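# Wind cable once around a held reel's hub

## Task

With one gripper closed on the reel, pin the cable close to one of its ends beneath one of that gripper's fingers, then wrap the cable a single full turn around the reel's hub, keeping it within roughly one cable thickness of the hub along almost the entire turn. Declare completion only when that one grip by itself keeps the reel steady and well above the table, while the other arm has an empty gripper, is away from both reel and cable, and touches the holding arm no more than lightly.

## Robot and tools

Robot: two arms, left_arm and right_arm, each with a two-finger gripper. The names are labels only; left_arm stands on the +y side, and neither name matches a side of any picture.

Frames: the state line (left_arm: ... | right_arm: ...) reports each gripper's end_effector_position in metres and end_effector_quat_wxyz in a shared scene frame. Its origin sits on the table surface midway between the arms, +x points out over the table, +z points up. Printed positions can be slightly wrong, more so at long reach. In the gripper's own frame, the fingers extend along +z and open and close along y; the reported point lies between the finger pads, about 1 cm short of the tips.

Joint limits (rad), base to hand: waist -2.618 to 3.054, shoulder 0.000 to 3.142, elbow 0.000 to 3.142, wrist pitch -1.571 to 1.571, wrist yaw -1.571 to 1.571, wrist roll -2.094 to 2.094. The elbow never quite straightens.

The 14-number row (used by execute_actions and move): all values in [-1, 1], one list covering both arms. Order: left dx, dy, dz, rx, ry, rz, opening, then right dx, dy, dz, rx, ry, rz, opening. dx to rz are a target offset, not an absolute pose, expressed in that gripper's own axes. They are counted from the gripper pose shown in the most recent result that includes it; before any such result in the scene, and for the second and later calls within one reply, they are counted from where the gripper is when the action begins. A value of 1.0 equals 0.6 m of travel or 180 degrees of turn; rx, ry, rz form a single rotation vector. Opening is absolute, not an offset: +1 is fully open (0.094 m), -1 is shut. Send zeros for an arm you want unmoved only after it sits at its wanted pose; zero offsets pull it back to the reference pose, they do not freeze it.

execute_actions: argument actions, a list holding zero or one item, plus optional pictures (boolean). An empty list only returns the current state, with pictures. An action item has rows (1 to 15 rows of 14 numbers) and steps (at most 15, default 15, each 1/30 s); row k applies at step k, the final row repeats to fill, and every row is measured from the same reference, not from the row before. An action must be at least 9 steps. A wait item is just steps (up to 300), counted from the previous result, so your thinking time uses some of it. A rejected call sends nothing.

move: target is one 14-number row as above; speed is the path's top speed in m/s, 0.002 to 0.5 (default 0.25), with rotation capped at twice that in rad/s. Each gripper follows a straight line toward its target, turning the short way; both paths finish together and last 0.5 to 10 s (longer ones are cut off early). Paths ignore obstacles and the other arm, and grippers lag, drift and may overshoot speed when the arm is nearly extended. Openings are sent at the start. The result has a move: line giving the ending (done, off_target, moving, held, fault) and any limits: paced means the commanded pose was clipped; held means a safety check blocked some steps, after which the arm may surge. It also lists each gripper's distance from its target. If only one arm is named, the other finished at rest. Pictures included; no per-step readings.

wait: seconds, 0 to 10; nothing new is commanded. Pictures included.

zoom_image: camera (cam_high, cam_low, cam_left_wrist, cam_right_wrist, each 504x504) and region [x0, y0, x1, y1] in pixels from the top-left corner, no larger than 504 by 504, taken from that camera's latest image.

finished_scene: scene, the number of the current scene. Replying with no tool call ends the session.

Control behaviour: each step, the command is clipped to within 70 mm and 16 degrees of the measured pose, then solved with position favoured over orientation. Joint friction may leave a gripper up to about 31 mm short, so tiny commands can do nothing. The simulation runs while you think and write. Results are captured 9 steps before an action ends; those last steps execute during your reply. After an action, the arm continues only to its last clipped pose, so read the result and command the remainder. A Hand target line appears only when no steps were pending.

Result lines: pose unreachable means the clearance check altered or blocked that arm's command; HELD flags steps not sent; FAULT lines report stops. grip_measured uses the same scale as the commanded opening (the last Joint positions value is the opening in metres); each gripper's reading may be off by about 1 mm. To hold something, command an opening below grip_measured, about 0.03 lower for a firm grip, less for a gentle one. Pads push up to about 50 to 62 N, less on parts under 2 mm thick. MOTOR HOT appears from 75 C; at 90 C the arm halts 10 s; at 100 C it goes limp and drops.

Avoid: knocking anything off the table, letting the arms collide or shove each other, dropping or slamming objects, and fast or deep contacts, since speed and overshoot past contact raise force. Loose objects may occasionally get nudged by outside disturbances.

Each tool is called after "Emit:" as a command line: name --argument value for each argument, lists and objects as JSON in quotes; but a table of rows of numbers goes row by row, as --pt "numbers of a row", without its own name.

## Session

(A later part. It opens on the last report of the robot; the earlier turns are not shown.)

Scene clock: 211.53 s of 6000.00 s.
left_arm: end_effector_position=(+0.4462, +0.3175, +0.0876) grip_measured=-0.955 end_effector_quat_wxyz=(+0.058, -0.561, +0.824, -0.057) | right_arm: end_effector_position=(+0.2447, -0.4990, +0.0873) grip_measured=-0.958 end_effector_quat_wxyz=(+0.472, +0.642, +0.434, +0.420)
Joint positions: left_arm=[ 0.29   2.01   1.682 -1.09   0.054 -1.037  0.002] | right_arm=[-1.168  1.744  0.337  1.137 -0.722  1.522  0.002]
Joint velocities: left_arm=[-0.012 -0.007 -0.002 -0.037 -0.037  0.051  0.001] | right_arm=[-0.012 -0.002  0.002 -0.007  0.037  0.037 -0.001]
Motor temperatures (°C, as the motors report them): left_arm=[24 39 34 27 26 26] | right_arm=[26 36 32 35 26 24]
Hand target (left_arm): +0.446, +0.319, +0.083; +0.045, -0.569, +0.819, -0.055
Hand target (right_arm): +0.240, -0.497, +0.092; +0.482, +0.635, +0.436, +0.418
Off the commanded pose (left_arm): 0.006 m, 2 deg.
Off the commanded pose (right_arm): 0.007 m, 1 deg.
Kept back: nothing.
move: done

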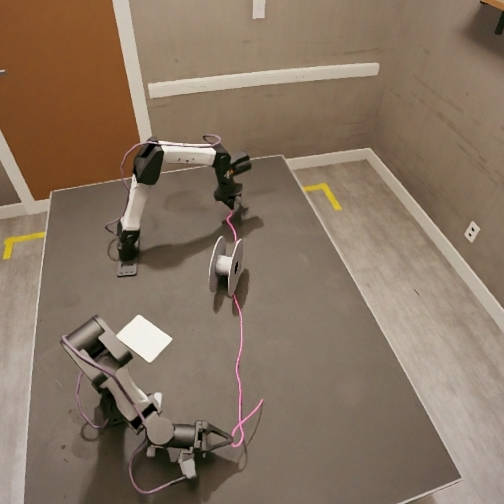

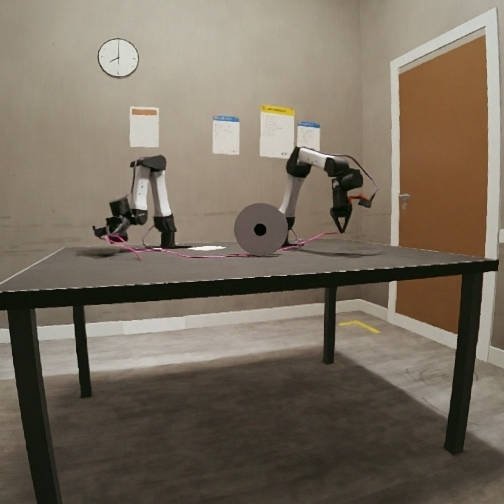

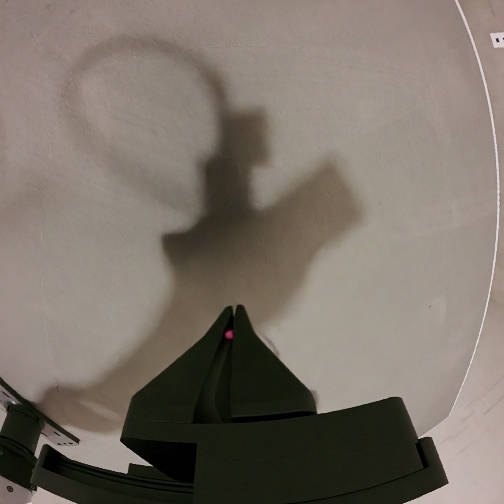

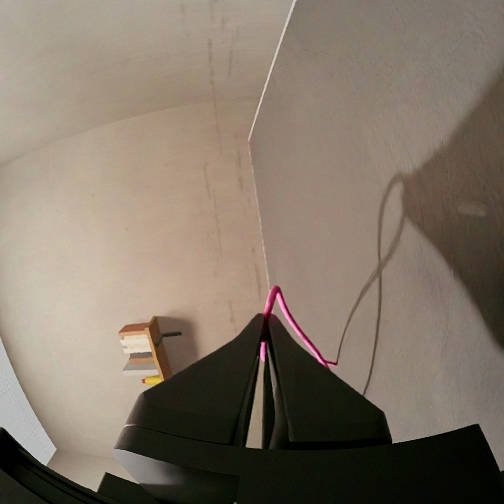

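Emit:
move --target '[0,0,0,0,0,0,-0.97, 0,-0.02,-0.21,0,0.17,0,-0.97]' --speed 0.12

Scene clock: 214.90 s of 6000.00 s.
left_arm: end_effector_position=(+0.4459, +0.3173, +0.0875) grip_measured=-0.955 end_effector_quat_wxyz=(+0.057, -0.562, +0.823, -0.057) | right_arm: end_effector_position=(+0.1246, -0.4723, +0.0989) grip_measured=-0.958 end_effector_quat_wxyz=(+0.447, +0.550, +0.448, +0.545)
Joint positions: left_arm=[ 0.29   2.01   1.682 -1.091  0.054 -1.04   0.002] | right_arm=[-1.746  1.645  0.371  0.327 -1.563  0.825  0.002]
Joint velocities: left_arm=[ 0.012  0.002  0.002  0.037 -0.066 -0.007 -0.   ] | right_arm=[ 0.007 -0.007  0.007  0.007 -0.007 -0.037 -0.001]
Motor temperatures (°C, as the motors report them): left_arm=[24 40 34 27 26 26] | right_arm=[26 36 32 35 26 24]
Hand target (left_arm): +0.446, +0.317, +0.088; +0.058, -0.561, +0.824, -0.057
Hand target (right_arm): +0.123, -0.467, +0.100; +0.450, +0.548, +0.446, +0.546
Off the commanded pose (left_arm): 0.000 m, 0 deg.
Off the commanded pose (right_arm): 0.006 m, 17 deg; orientation clipped at the last step of the last action.
joint sent to its limit (right arm) — the command would take joint 5 (wrist yaw) past its lower limit, so that joint was sent only as far as its limit.
Kept back: nothing.
move: off_target (right_arm); limits=paced

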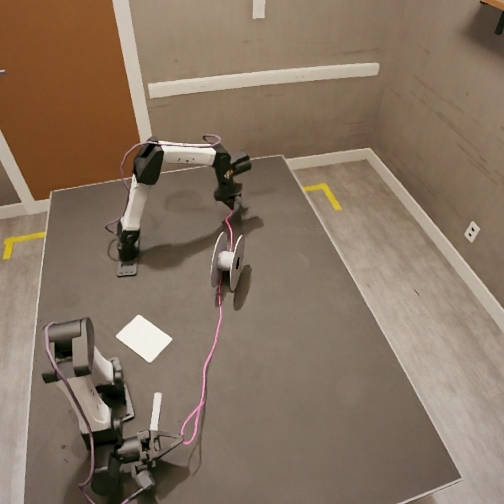

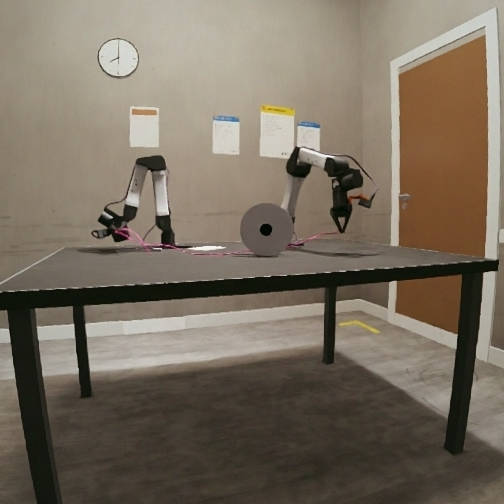

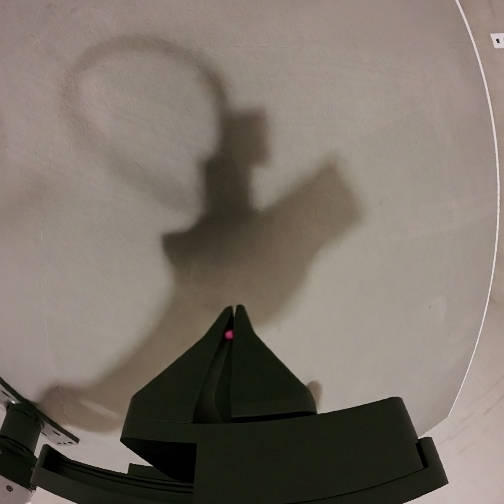

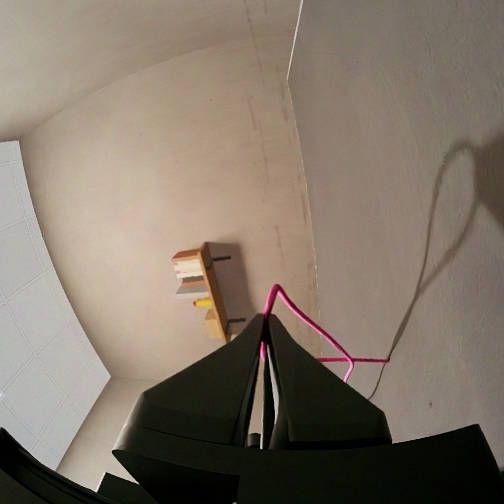

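Emit:
move --target '[0.2,-0.055,-0.35,0,0,0,-0.97, 0.37,0.555,0.16,0,0,0,-0.97]' --speed 0.12

Scene clock: 220.37 s of 6000.00 s.
left_arm: end_effector_position=(+0.4027, +0.2002, +0.2851) grip_measured=-0.955 end_effector_quat_wxyz=(+0.136, -0.551, +0.813, -0.129) | right_arm: end_effector_position=(+0.2191, -0.3265, +0.4693) grip_measured=-0.958 end_effector_quat_wxyz=(+0.444, +0.551, +0.443, +0.551)
Joint positions: left_arm=[-0.025  1.798  2.16  -1.555  0.003 -1.345  0.002] | right_arm=[-0.787  0.847  1.283 -0.436 -0.609  1.786  0.002]
Joint velocities: left_arm=[ 0.002 -0.007  0.002 -0.037 -0.022  0.022 -0.001] | right_arm=[ 0.002  0.007  0.012 -0.007 -0.007 -0.037 -0.001]
Motor temperatures (°C, as the motors report them): left_arm=[24 41 34 27 26 26] | right_arm=[26 35 33 35 26 24]
Hand target (left_arm): +0.398, +0.200, +0.294; +0.142, -0.552, +0.811, -0.133
Hand target (right_arm): +0.222, -0.327, +0.476; +0.447, +0.548, +0.444, +0.551
Off the commanded pose (left_arm): 0.012 m, 12 deg.
Off the commanded pose (right_arm): 0.006 m, 1 deg.
joint sent to its limit (left arm) — the command would take joint 4 (wrist pitch) past its lower limit, so that joint was sent only as far as its limit.
Kept back: nothing.
move: off_target (left_arm)

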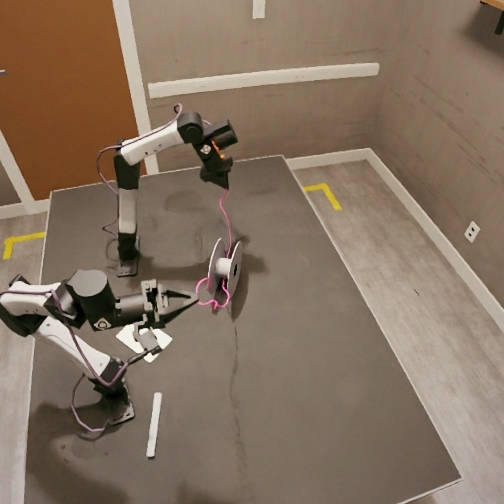

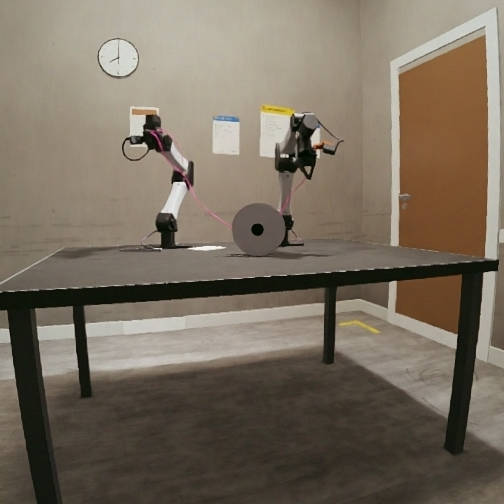

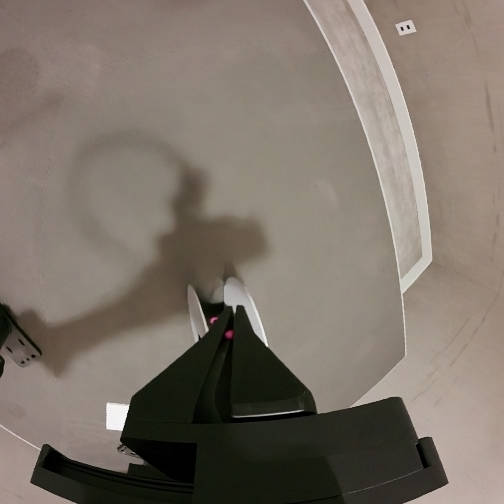

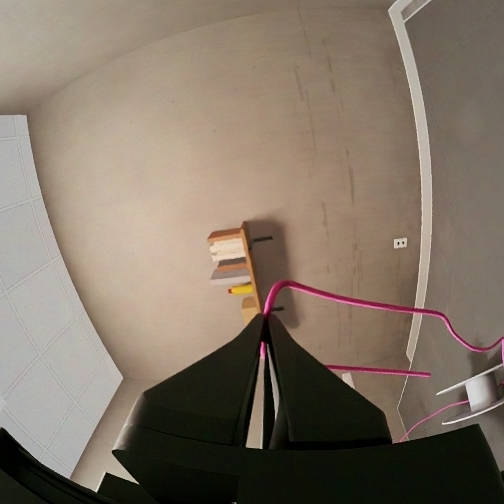

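Emit:
move --target '[0.25,0.10,-0.19,0,0,0,-0.97, 0.44,0.1,0.18,0,0,0,-0.97]' --speed 0.1

Scene clock: 224.57 s of 6000.00 s.
left_arm: end_effector_position=(+0.2624, +0.0844, +0.3622) grip_measured=-0.956 end_effector_quat_wxyz=(+0.178, -0.519, +0.794, -0.260) | right_arm: end_effector_position=(+0.3287, -0.0913, +0.5851) grip_measured=-0.958 end_effector_quat_wxyz=(+0.441, +0.553, +0.443, +0.551)
Joint positions: left_arm=[-0.646  1.423  2.013 -1.556 -0.227 -1.862  0.002] | right_arm=[ 0.513  1.695  2.445 -0.756  0.69   1.795  0.002]
Joint velocities: left_arm=[-0.007 -0.007 -0.012  0.022  0.022 -0.022 -0.   ] | right_arm=[-0.007 -0.007 -0.017  0.022  0.051 -0.037 -0.   ]
Motor temperatures (°C, as the motors report them): left_arm=[24 40 34 27 26 26] | right_arm=[26 34 33 35 26 24]
Hand target (left_arm): +0.256, +0.090, +0.355; +0.175, -0.523, +0.798, -0.245
Hand target (right_arm): +0.329, -0.088, +0.588; +0.438, +0.555, +0.438, +0.555
Off the commanded pose (left_arm): 0.009 m, 16 deg; orientation clipped at the last step of the last action.
Off the commanded pose (right_arm): 0.010 m, 0 deg.
joint sent to its limit (left arm) — the command would take joint 4 (wrist pitch) past its lower limit, so that joint was sent only as far as its limit.
Kept back: nothing.
move: off_target (left_arm); limits=paced

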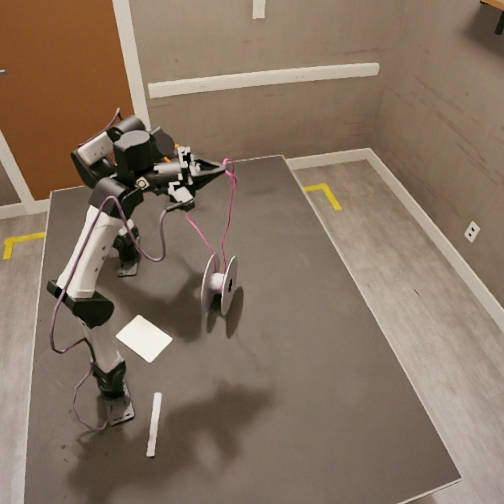

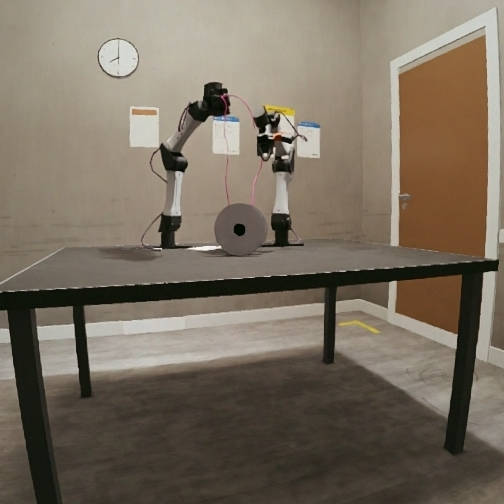

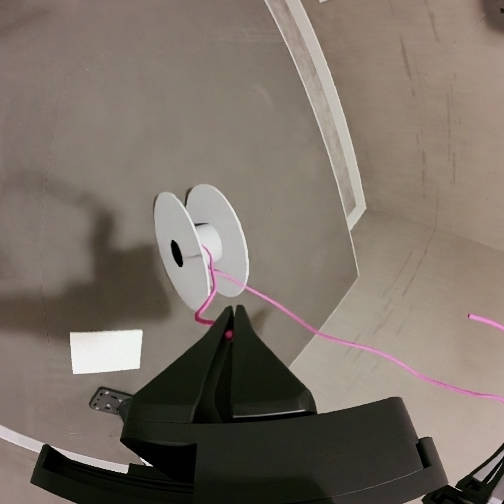

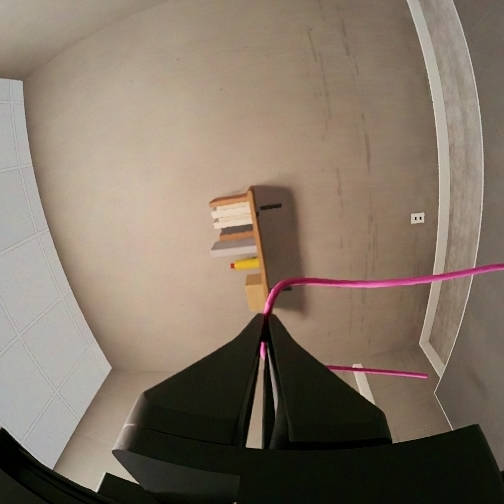

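Emit:
move --target '[0.22,0.195,0.14,0,0,0.2,-0.97, 0.32,-0.18,0.12,0,0.22,0,-0.97]' --speed 0.1

Scene clock: 229.47 s of 6000.00 s.
left_arm: end_effector_position=(+0.1729, -0.0145, +0.2378) grip_measured=-0.956 end_effector_quat_wxyz=(+0.252, -0.258, +0.909, -0.209) | right_arm: end_effector_position=(+0.4032, +0.1154, +0.5128) grip_measured=-0.958 end_effector_quat_wxyz=(+0.266, +0.345, +0.570, +0.696)
Joint positions: left_arm=[-1.243  1.347  1.385 -1.181 -0.529 -1.807  0.002] | right_arm=[ 0.53   1.987  2.289 -0.191  0.045  1.744  0.002]
Joint velocities: left_arm=[-0.012 -0.012 -0.002  0.022  0.037  0.037  0.001] | right_arm=[-0.002 -0.002 -0.012 -0.007 -0.066 -0.022 -0.001]
Motor temperatures (°C, as the motors report them): left_arm=[24 39 33 28 26 26] | right_arm=[26 34 33 35 26 24]
Hand target (left_arm): +0.172, -0.016, +0.223; +0.254, -0.247, +0.915, -0.191
Hand target (right_arm): +0.400, +0.120, +0.522; +0.267, +0.332, +0.564, +0.707
Off the commanded pose (left_arm): 0.015 m, 2 deg.
Off the commanded pose (right_arm): 0.010 m, 2 deg.
Kept back: nothing.
move: off_target (left_arm)

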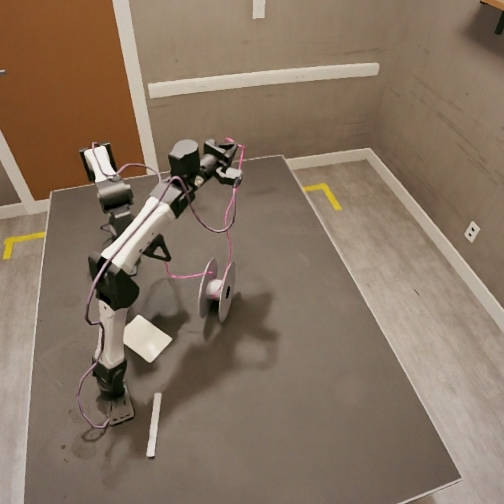

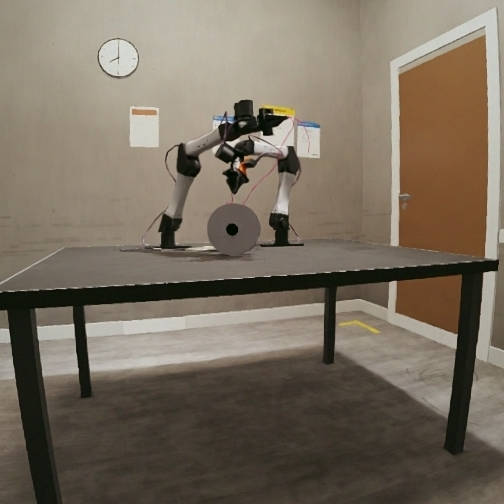

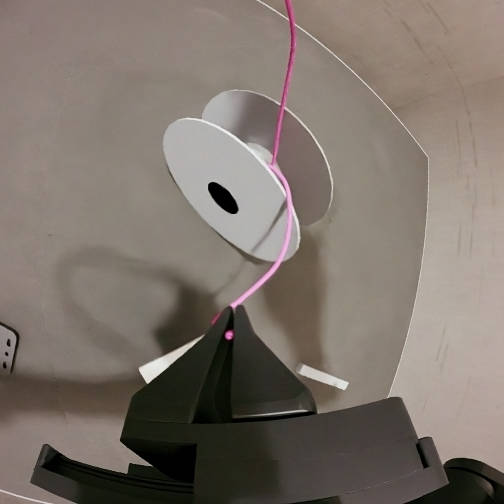

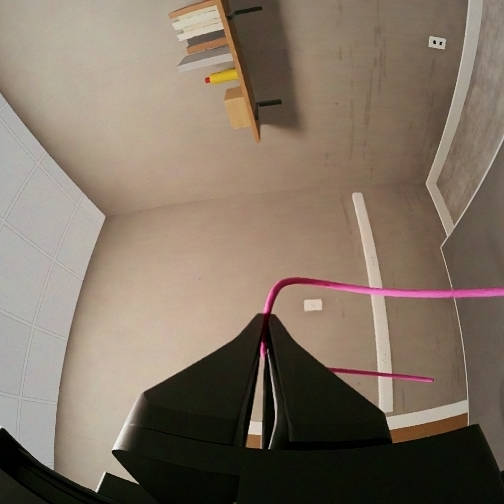

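Emit:
move --target '[0,0,0,0,0,0,-0.97, 0.055,-0.25,0.135,0,0.05,0,-0.97]' --speed 0.1

Scene clock: 231.87 s of 6000.00 s.
left_arm: end_effector_position=(+0.1729, -0.0145, +0.2378) grip_measured=-0.956 end_effector_quat_wxyz=(+0.252, -0.258, +0.909, -0.210) | right_arm: end_effector_position=(+0.4398, +0.1976, +0.3980) grip_measured=-0.958 end_effector_quat_wxyz=(+0.230, +0.312, +0.592, +0.707)
Joint positions: left_arm=[-1.243  1.347  1.385 -1.181 -0.529 -1.807  0.002] | right_arm=[ 0.571  2.204  2.146  0.163 -0.023  1.744  0.002]
Joint velocities: left_arm=[-0.017  0.007 -0.027 -0.066 -0.007  0.007 -0.   ] | right_arm=[-0.002  0.002  0.012 -0.007 -0.007  0.051 -0.   ]
Motor temperatures (°C, as the motors report them): left_arm=[24 39 33 28 26 26] | right_arm=[26 35 33 36 26 24]
Hand target (left_arm): +0.173, -0.014, +0.238; +0.252, -0.258, +0.909, -0.209
Hand target (right_arm): +0.438, +0.196, +0.406; +0.232, +0.309, +0.586, +0.712
Off the commanded pose (left_arm): 0.000 m, 0 deg.
Off the commanded pose (right_arm): 0.029 m, 3 deg.
Kept back: nothing.
move: held (right_arm); limits=held; held on 13 of 60 steps (right_arm), including the last (right_arm)
pose unreachable (right arm): on one or more control steps of this call this arm could not follow its commanded pose, so it was not sent that pose on those steps. On the call's last step it was still not sent that pose. It may still have moved: this result reports where it is.
cause: the commanded pose would bring a part of the arm too close to another arm (this arm's forearm (the part past joint 3) and the other arm's wrist (the part past joint 4)).

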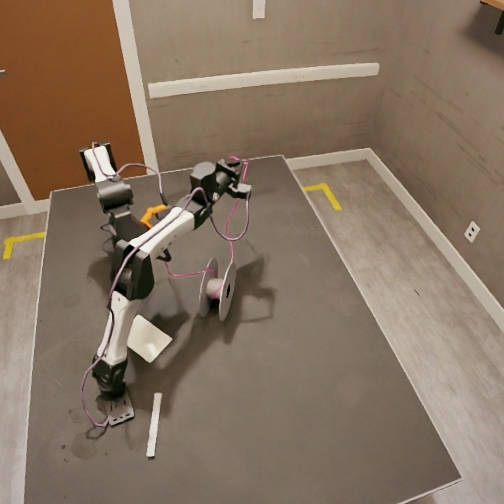

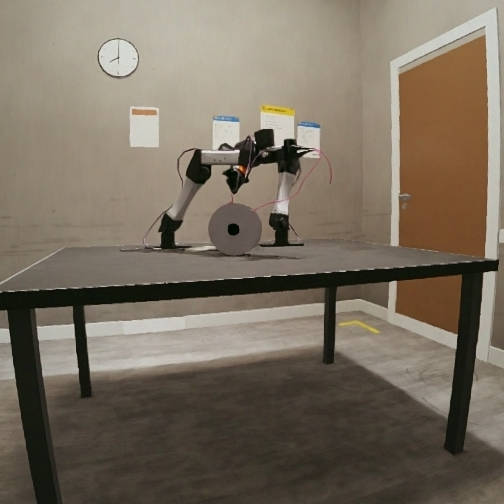

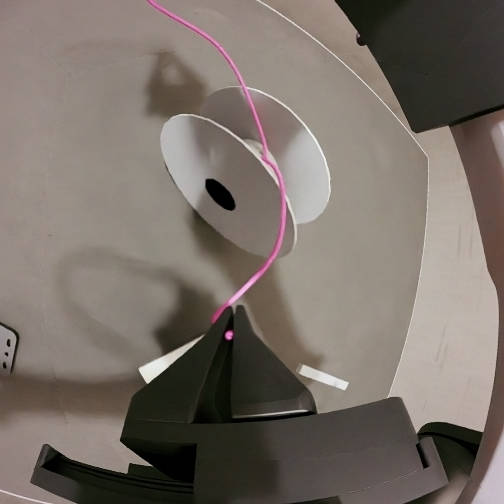

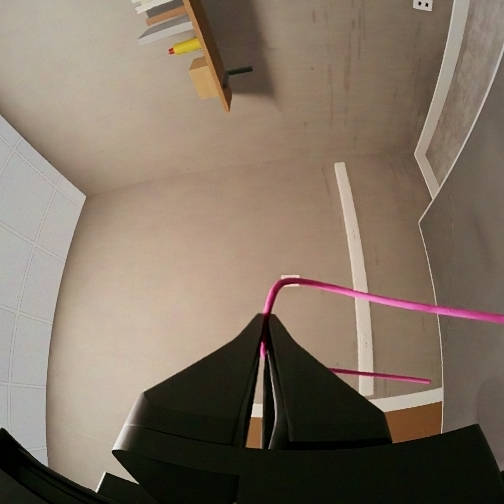

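Emit:
move --target '[0,0,0,0,0,0,-0.97, 0,0.05,-0.1,0,0,0,0]' --speed 0.1

Scene clock: 233.30 s of 6000.00 s.
left_arm: end_effector_position=(+0.1719, -0.0151, +0.2379) grip_measured=-0.956 end_effector_quat_wxyz=(+0.251, -0.255, +0.910, -0.210) | right_arm: end_effector_position=(+0.3981, +0.1575, +0.4190) grip_measured=-0.001 end_effector_quat_wxyz=(+0.228, +0.312, +0.595, +0.704)
Joint positions: left_arm=[-1.247  1.347  1.385 -1.181 -0.529 -1.805  0.002] | right_arm=[ 0.567  1.945  1.849  0.192 -0.03   1.744  0.047]
Joint velocities: left_arm=[-0.027 -0.002  0.012 -0.051  0.051  0.022 -0.001] | right_arm=[-0.017 -0.002  0.012 -0.007  0.051  0.051  0.   ]
Motor temperatures (°C, as the motors report them): left_arm=[24 38 33 28 26 26] | right_arm=[26 36 34 36 26 24]
Hand target (left_arm): +0.173, -0.015, +0.238; +0.252, -0.258, +0.909, -0.210
Hand target (right_arm): +0.399, +0.150, +0.422; +0.230, +0.312, +0.592, +0.707
Off the commanded pose (left_arm): 0.001 m, 0 deg.
Off the commanded pose (right_arm): 0.008 m, 1 deg.
Kept back: nothing.
move: done

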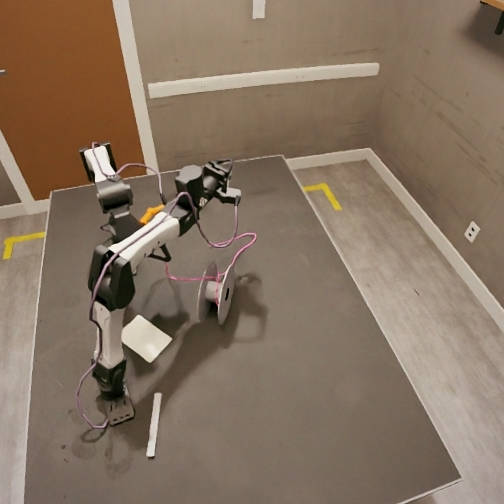

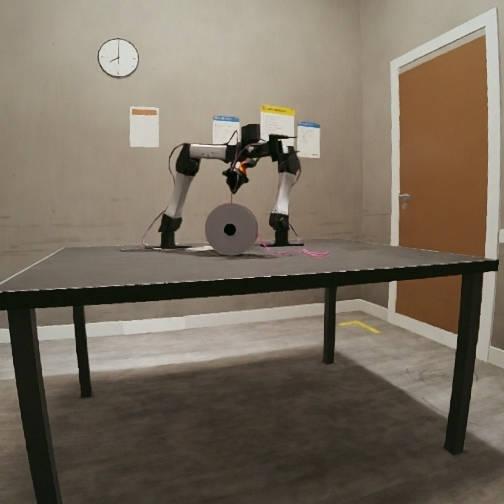

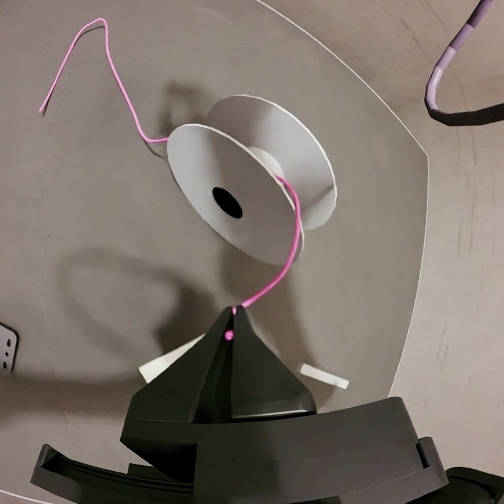

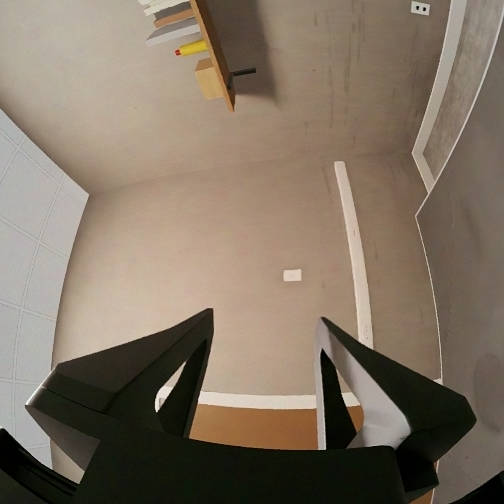

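Emit:
move --target '[0.04,0.08,0.29,0,0,0,-0.97, 0,0,0,0,0,0,1]' --speed 0.1

Emit:
move --target '[0,0,0,0,0,0,-0.97, -0.2,-0.17,-0.37,0.5,0,0,1]' --speed 0.3

Emit:
move --target '[0,0,0,0,0,0,-0.97, 0,0,0,0,0,-0.64,1]' --speed 0.5

Scene clock: 236.63 s of 6000.00 s.
left_arm: end_effector_position=(+0.1780, -0.0159, +0.2270) grip_measured=-0.956 end_effector_quat_wxyz=(+0.255, -0.260, +0.908, -0.207) | right_arm: end_effector_position=(+0.3981, +0.1575, +0.4190) grip_measured=+1.000 end_effector_quat_wxyz=(+0.228, +0.312, +0.595, +0.704)
Joint positions: left_arm=[-1.228  1.349  1.341 -1.133 -0.53  -1.795  0.002] | right_arm=[ 0.567  1.945  1.849  0.192 -0.03   1.744  0.094]
Joint velocities: left_arm=[-0.022  0.007  0.002  0.066 -0.007  0.051 -0.   ] | right_arm=[-0.002  0.002 -0.007  0.037  0.051  0.007  0.   ]
Motor temperatures (°C, as the motors report them): left_arm=[24 38 33 28 26 26] | right_arm=[26 36 34 36 26 24]
Hand target (left_arm): +0.177, -0.017, +0.229; +0.254, -0.260, +0.908, -0.211
Hand target (right_arm): +0.398, +0.157, +0.419; +0.228, +0.313, +0.595, +0.704
Off the commanded pose (left_arm): 0.170 m, 1 deg; position clipped at the last step of the last action.
Off the commanded pose (right_arm): 0.000 m, 0 deg.
Kept back: nothing.
move: held (left_arm); limits=paced,held; held on 54 of 62 steps (left_arm), including the last (left_arm)
pose unreachable (left arm): on one or more control steps of this call this arm could not follow its commanded pose, so it was not sent that pose on those steps. On the call's last step it was still not sent that pose. It may still have moved: this result reports where it is.
cause: the commanded pose would bring a part of the arm too close to another arm (this arm's wrist (the part past joint 4) and the other arm's forearm (the part past joint 3)).

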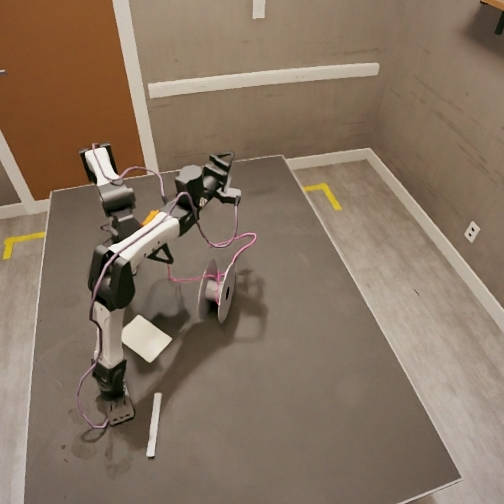

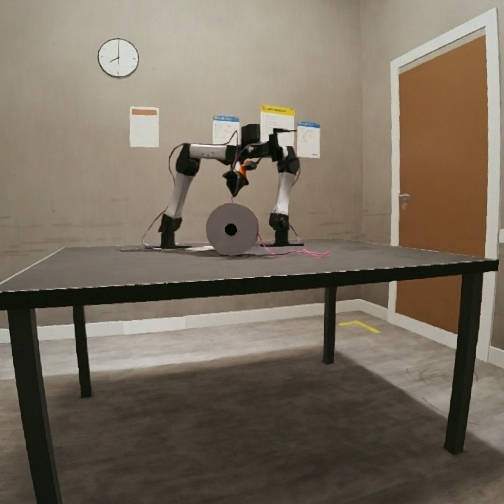

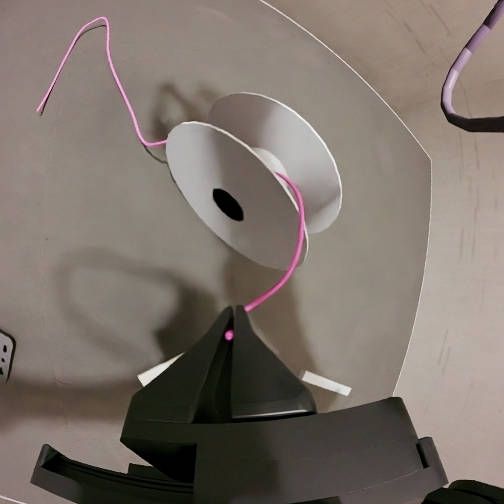

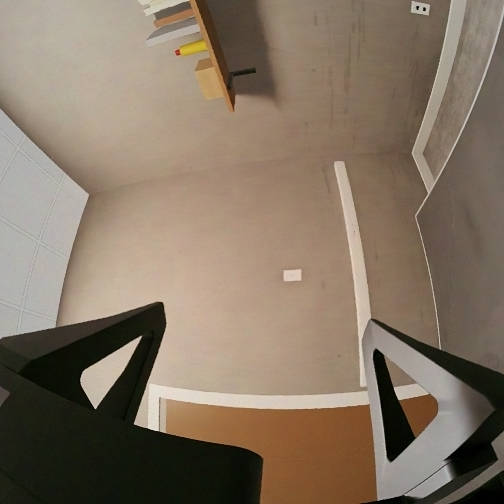

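Scene clock: 240.07 s of 6000.00 s.
left_arm: end_effector_position=(+0.1780, -0.0159, +0.2270) grip_measured=-0.956 end_effector_quat_wxyz=(+0.255, -0.260, +0.908, -0.207) | right_arm: end_effector_position=(+0.3223, -0.0547, +0.2733) grip_measured=+1.000 end_effector_quat_wxyz=(+0.032, +0.390, +0.895, +0.215)
Joint positions: left_arm=[-1.228  1.349  1.341 -1.133 -0.53  -1.795  0.002] | right_arm=[ 0.232  1.988  2.352 -1.566 -0.242  1.276  0.094]
Joint velocities: left_arm=[-0.007  0.002 -0.032 -0.037 -0.022  0.007 -0.001] | right_arm=[-0.002 -0.002  0.022 -0.022 -0.022 -0.037  0.   ]
Motor temperatures (°C, as the motors report them): left_arm=[24 37 33 28 26 26] | right_arm=[26 37 34 36 26 24]
Hand target (left_arm): +0.178, -0.016, +0.227; +0.255, -0.260, +0.908, -0.207
Hand target (right_arm): +0.318, -0.060, +0.276; +0.037, +0.387, +0.897, +0.211
Off the commanded pose (left_arm): 0.000 m, 0 deg.
Off the commanded pose (right_arm): 0.008 m, 19 deg; orientation clipped at the last step of the last action.
joint sent to its limit (right arm) — the command would take joint 4 (wrist pitch) past its lower limit, so that joint was sent only as far as its limit.
Kept back: nothing.
move: off_target (right_arm); limits=paced

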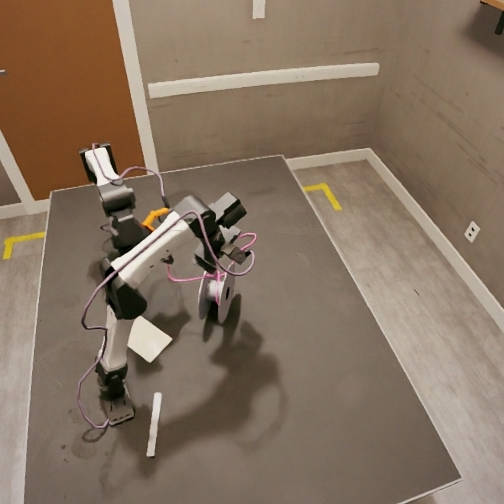

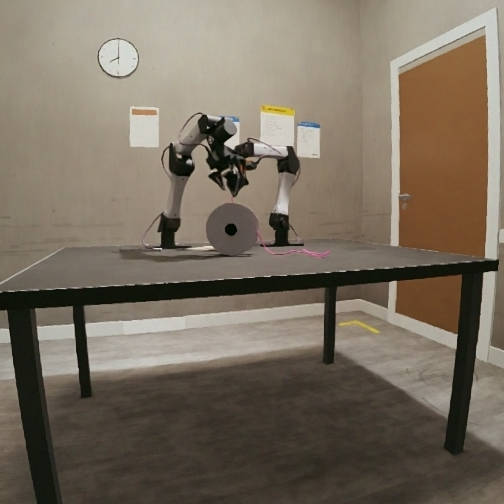

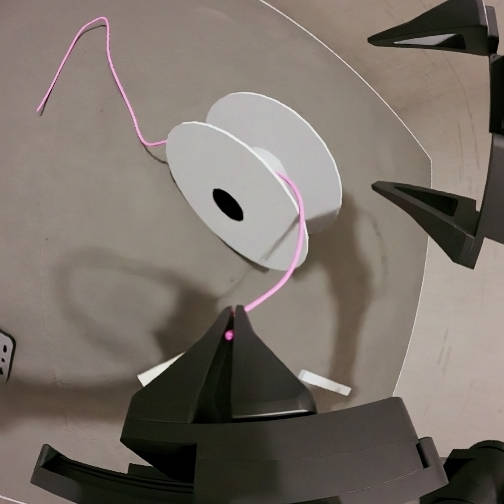

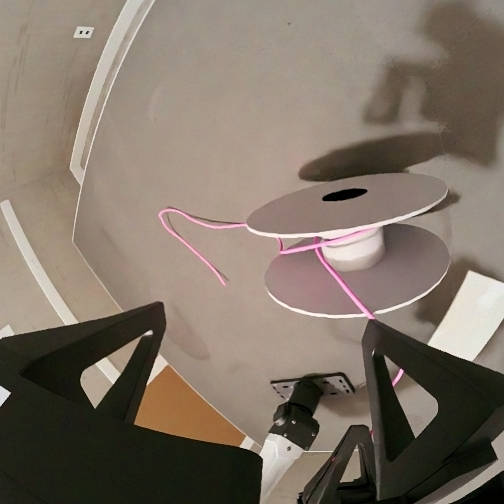

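Scene clock: 242.83 s of 6000.00 s.
left_arm: end_effector_position=(+0.1780, -0.0159, +0.2270) grip_measured=-0.956 end_effector_quat_wxyz=(+0.255, -0.260, +0.908, -0.207) | right_arm: end_effector_position=(+0.3223, -0.0547, +0.2733) grip_measured=+1.000 end_effector_quat_wxyz=(+0.198, -0.543, +0.811, +0.089)
Joint positions: left_arm=[-1.228  1.349  1.341 -1.133 -0.53  -1.795  0.002] | right_arm=[ 0.232  1.988  2.352 -1.566 -0.242 -0.724  0.094]
Joint velocities: left_arm=[ 0.027  0.007 -0.002 -0.037 -0.022  0.007  0.   ] | right_arm=[-0.007  0.007 -0.017 -0.022 -0.066 -0.066  0.   ]
Motor temperatures (°C, as the motors report them): left_arm=[24 37 34 28 26 26] | right_arm=[26 37 34 35 26 24]
Hand target (left_arm): +0.178, -0.016, +0.227; +0.255, -0.260, +0.908, -0.207
Hand target (right_arm): +0.322, -0.055, +0.273; +0.198, -0.547, +0.808, +0.088
Off the commanded pose (left_arm): 0.000 m, 0 deg.
Off the commanded pose (right_arm): 0.000 m, 1 deg.
Kept back: nothing.
move: done

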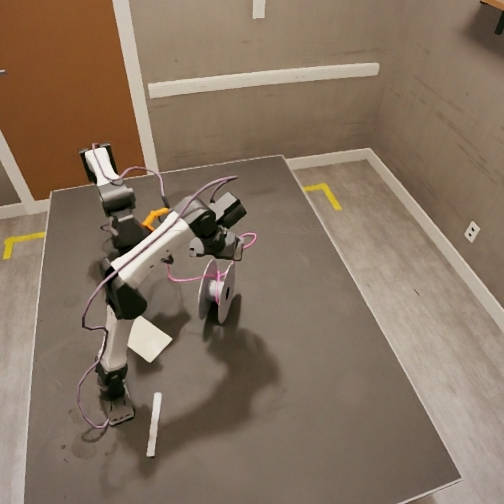

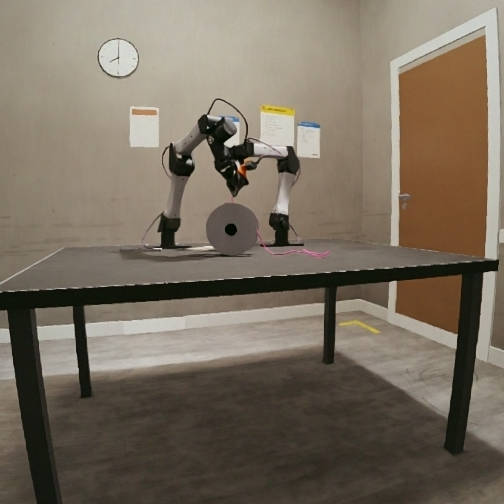

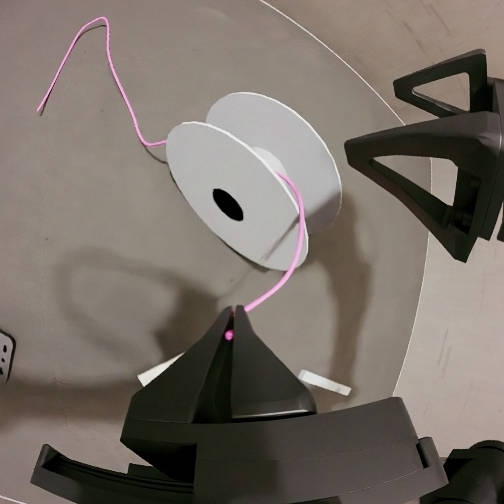

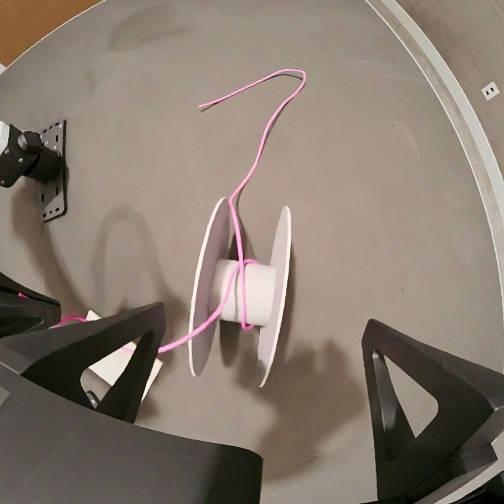

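Emit:
move --target '[0.04,0.08,0.27,0,0,0,-0.97, 0,0,0,0,0,0,1]' --speed 0.1

Scene clock: 245.40 s of 6000.00 s.
left_arm: end_effector_position=(+0.2368, -0.0389, +0.0843) grip_measured=-0.956 end_effector_quat_wxyz=(+0.259, -0.265, +0.901, -0.226) | right_arm: end_effector_position=(+0.3223, -0.0547, +0.2733) grip_measured=+1.000 end_effector_quat_wxyz=(+0.198, -0.544, +0.811, +0.089)
Joint positions: left_arm=[-1.04   1.501  0.86  -0.371 -0.448 -1.611  0.002] | right_arm=[ 0.232  1.988  2.352 -1.566 -0.242 -0.726  0.094]
Joint velocities: left_arm=[-0.017  0.002  0.002  0.066 -0.022 -0.066 -0.   ] | right_arm=[ 0.002 -0.017  0.017 -0.037  0.022  0.051  0.   ]
Motor temperatures (°C, as the motors report them): left_arm=[24 37 33 28 26 26] | right_arm=[26 37 34 35 26 24]
Hand target (left_arm): +0.235, -0.032, +0.068; +0.253, -0.260, +0.908, -0.207
Hand target (right_arm): +0.322, -0.055, +0.273; +0.198, -0.543, +0.811, +0.089
Off the commanded pose (left_arm): 0.019 m, 2 deg.
Off the commanded pose (right_arm): 0.000 m, 0 deg.
Kept back: nothing.
move: off_target (left_arm)

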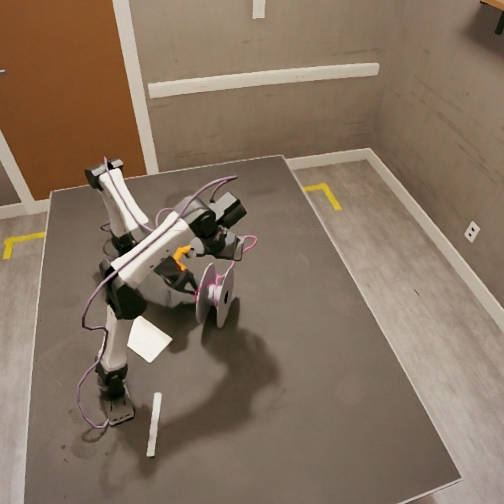

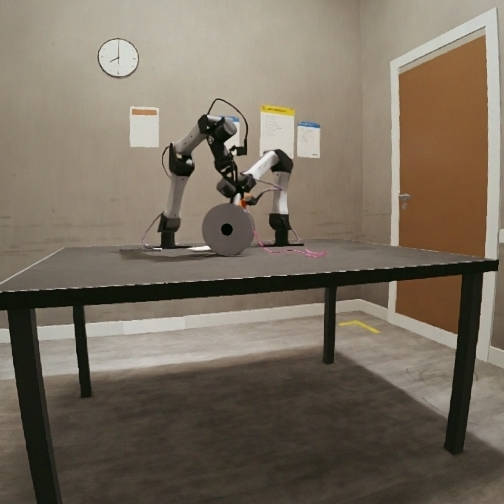

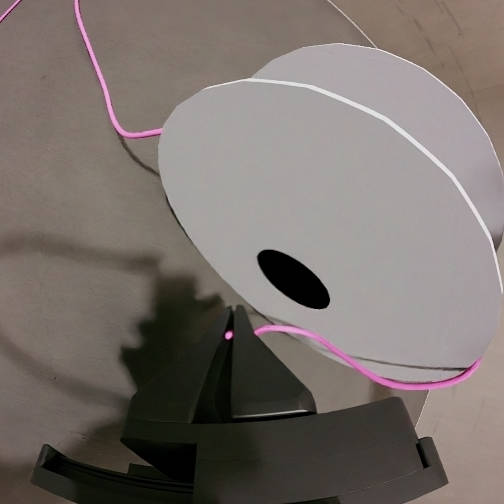

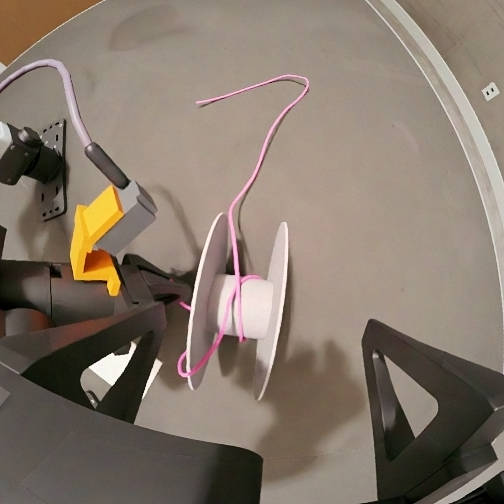

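Emit:
move --target '[0,0,0,0,0,0,-0.97, 0.15,0.05,0.03,0,0,0.04,1]' --speed 0.1

Scene clock: 247.43 s of 6000.00 s.
left_arm: end_effector_position=(+0.2369, -0.0392, +0.0845) grip_measured=-0.956 end_effector_quat_wxyz=(+0.259, -0.265, +0.901, -0.227) | right_arm: end_effector_position=(+0.2700, -0.1100, +0.2170) grip_measured=+1.000 end_effector_quat_wxyz=(+0.184, -0.498, +0.842, +0.098)
Joint positions: left_arm=[-1.04   1.501  0.86  -0.37  -0.448 -1.61   0.002] | right_arm=[ 0.134  1.603  1.631 -1.273 -0.269 -0.713  0.094]
Joint velocities: left_arm=[ 0.007 -0.007 -0.017 -0.007 -0.022  0.022 -0.   ] | right_arm=[ 0.012 -0.002 -0.002  0.007 -0.007 -0.066  0.   ]
Motor temperatures (°C, as the motors report them): left_arm=[24 36 33 28 26 26] | right_arm=[26 37 34 35 26 24]
Hand target (left_arm): +0.237, -0.039, +0.084; +0.259, -0.265, +0.901, -0.226
Hand target (right_arm): +0.269, -0.112, +0.219; +0.192, -0.492, +0.843, +0.100
Off the commanded pose (left_arm): 0.000 m, 0 deg.
Off the commanded pose (right_arm): 0.003 m, 1 deg.
Kept back: nothing.
move: done

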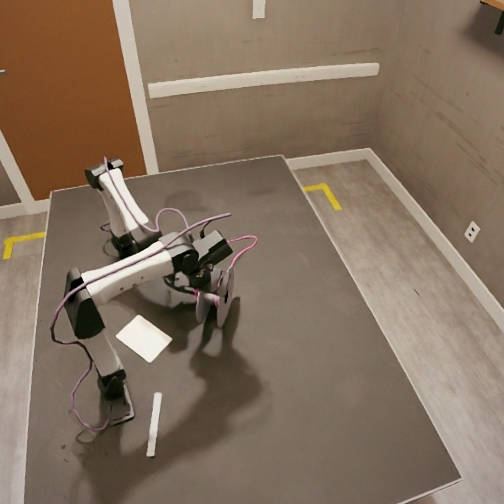

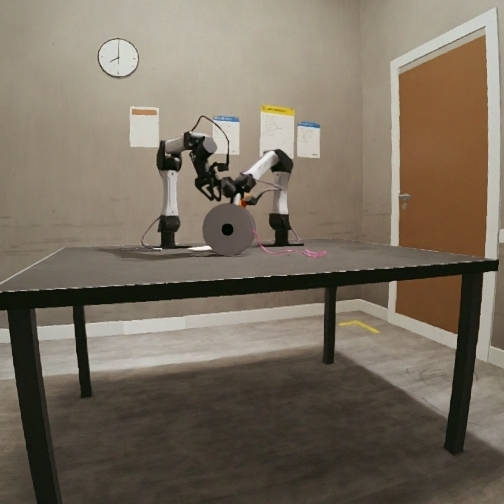

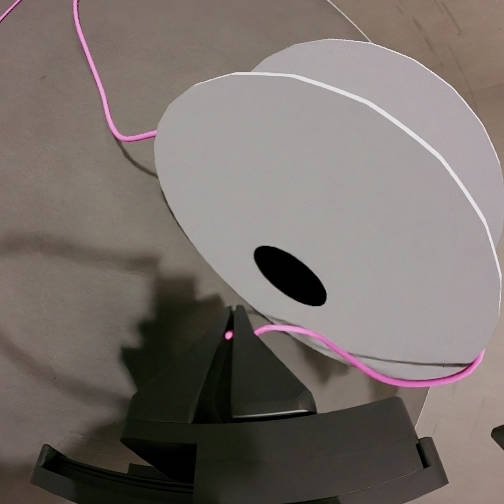

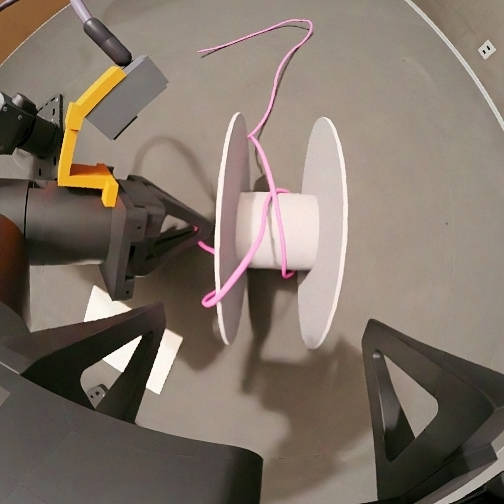

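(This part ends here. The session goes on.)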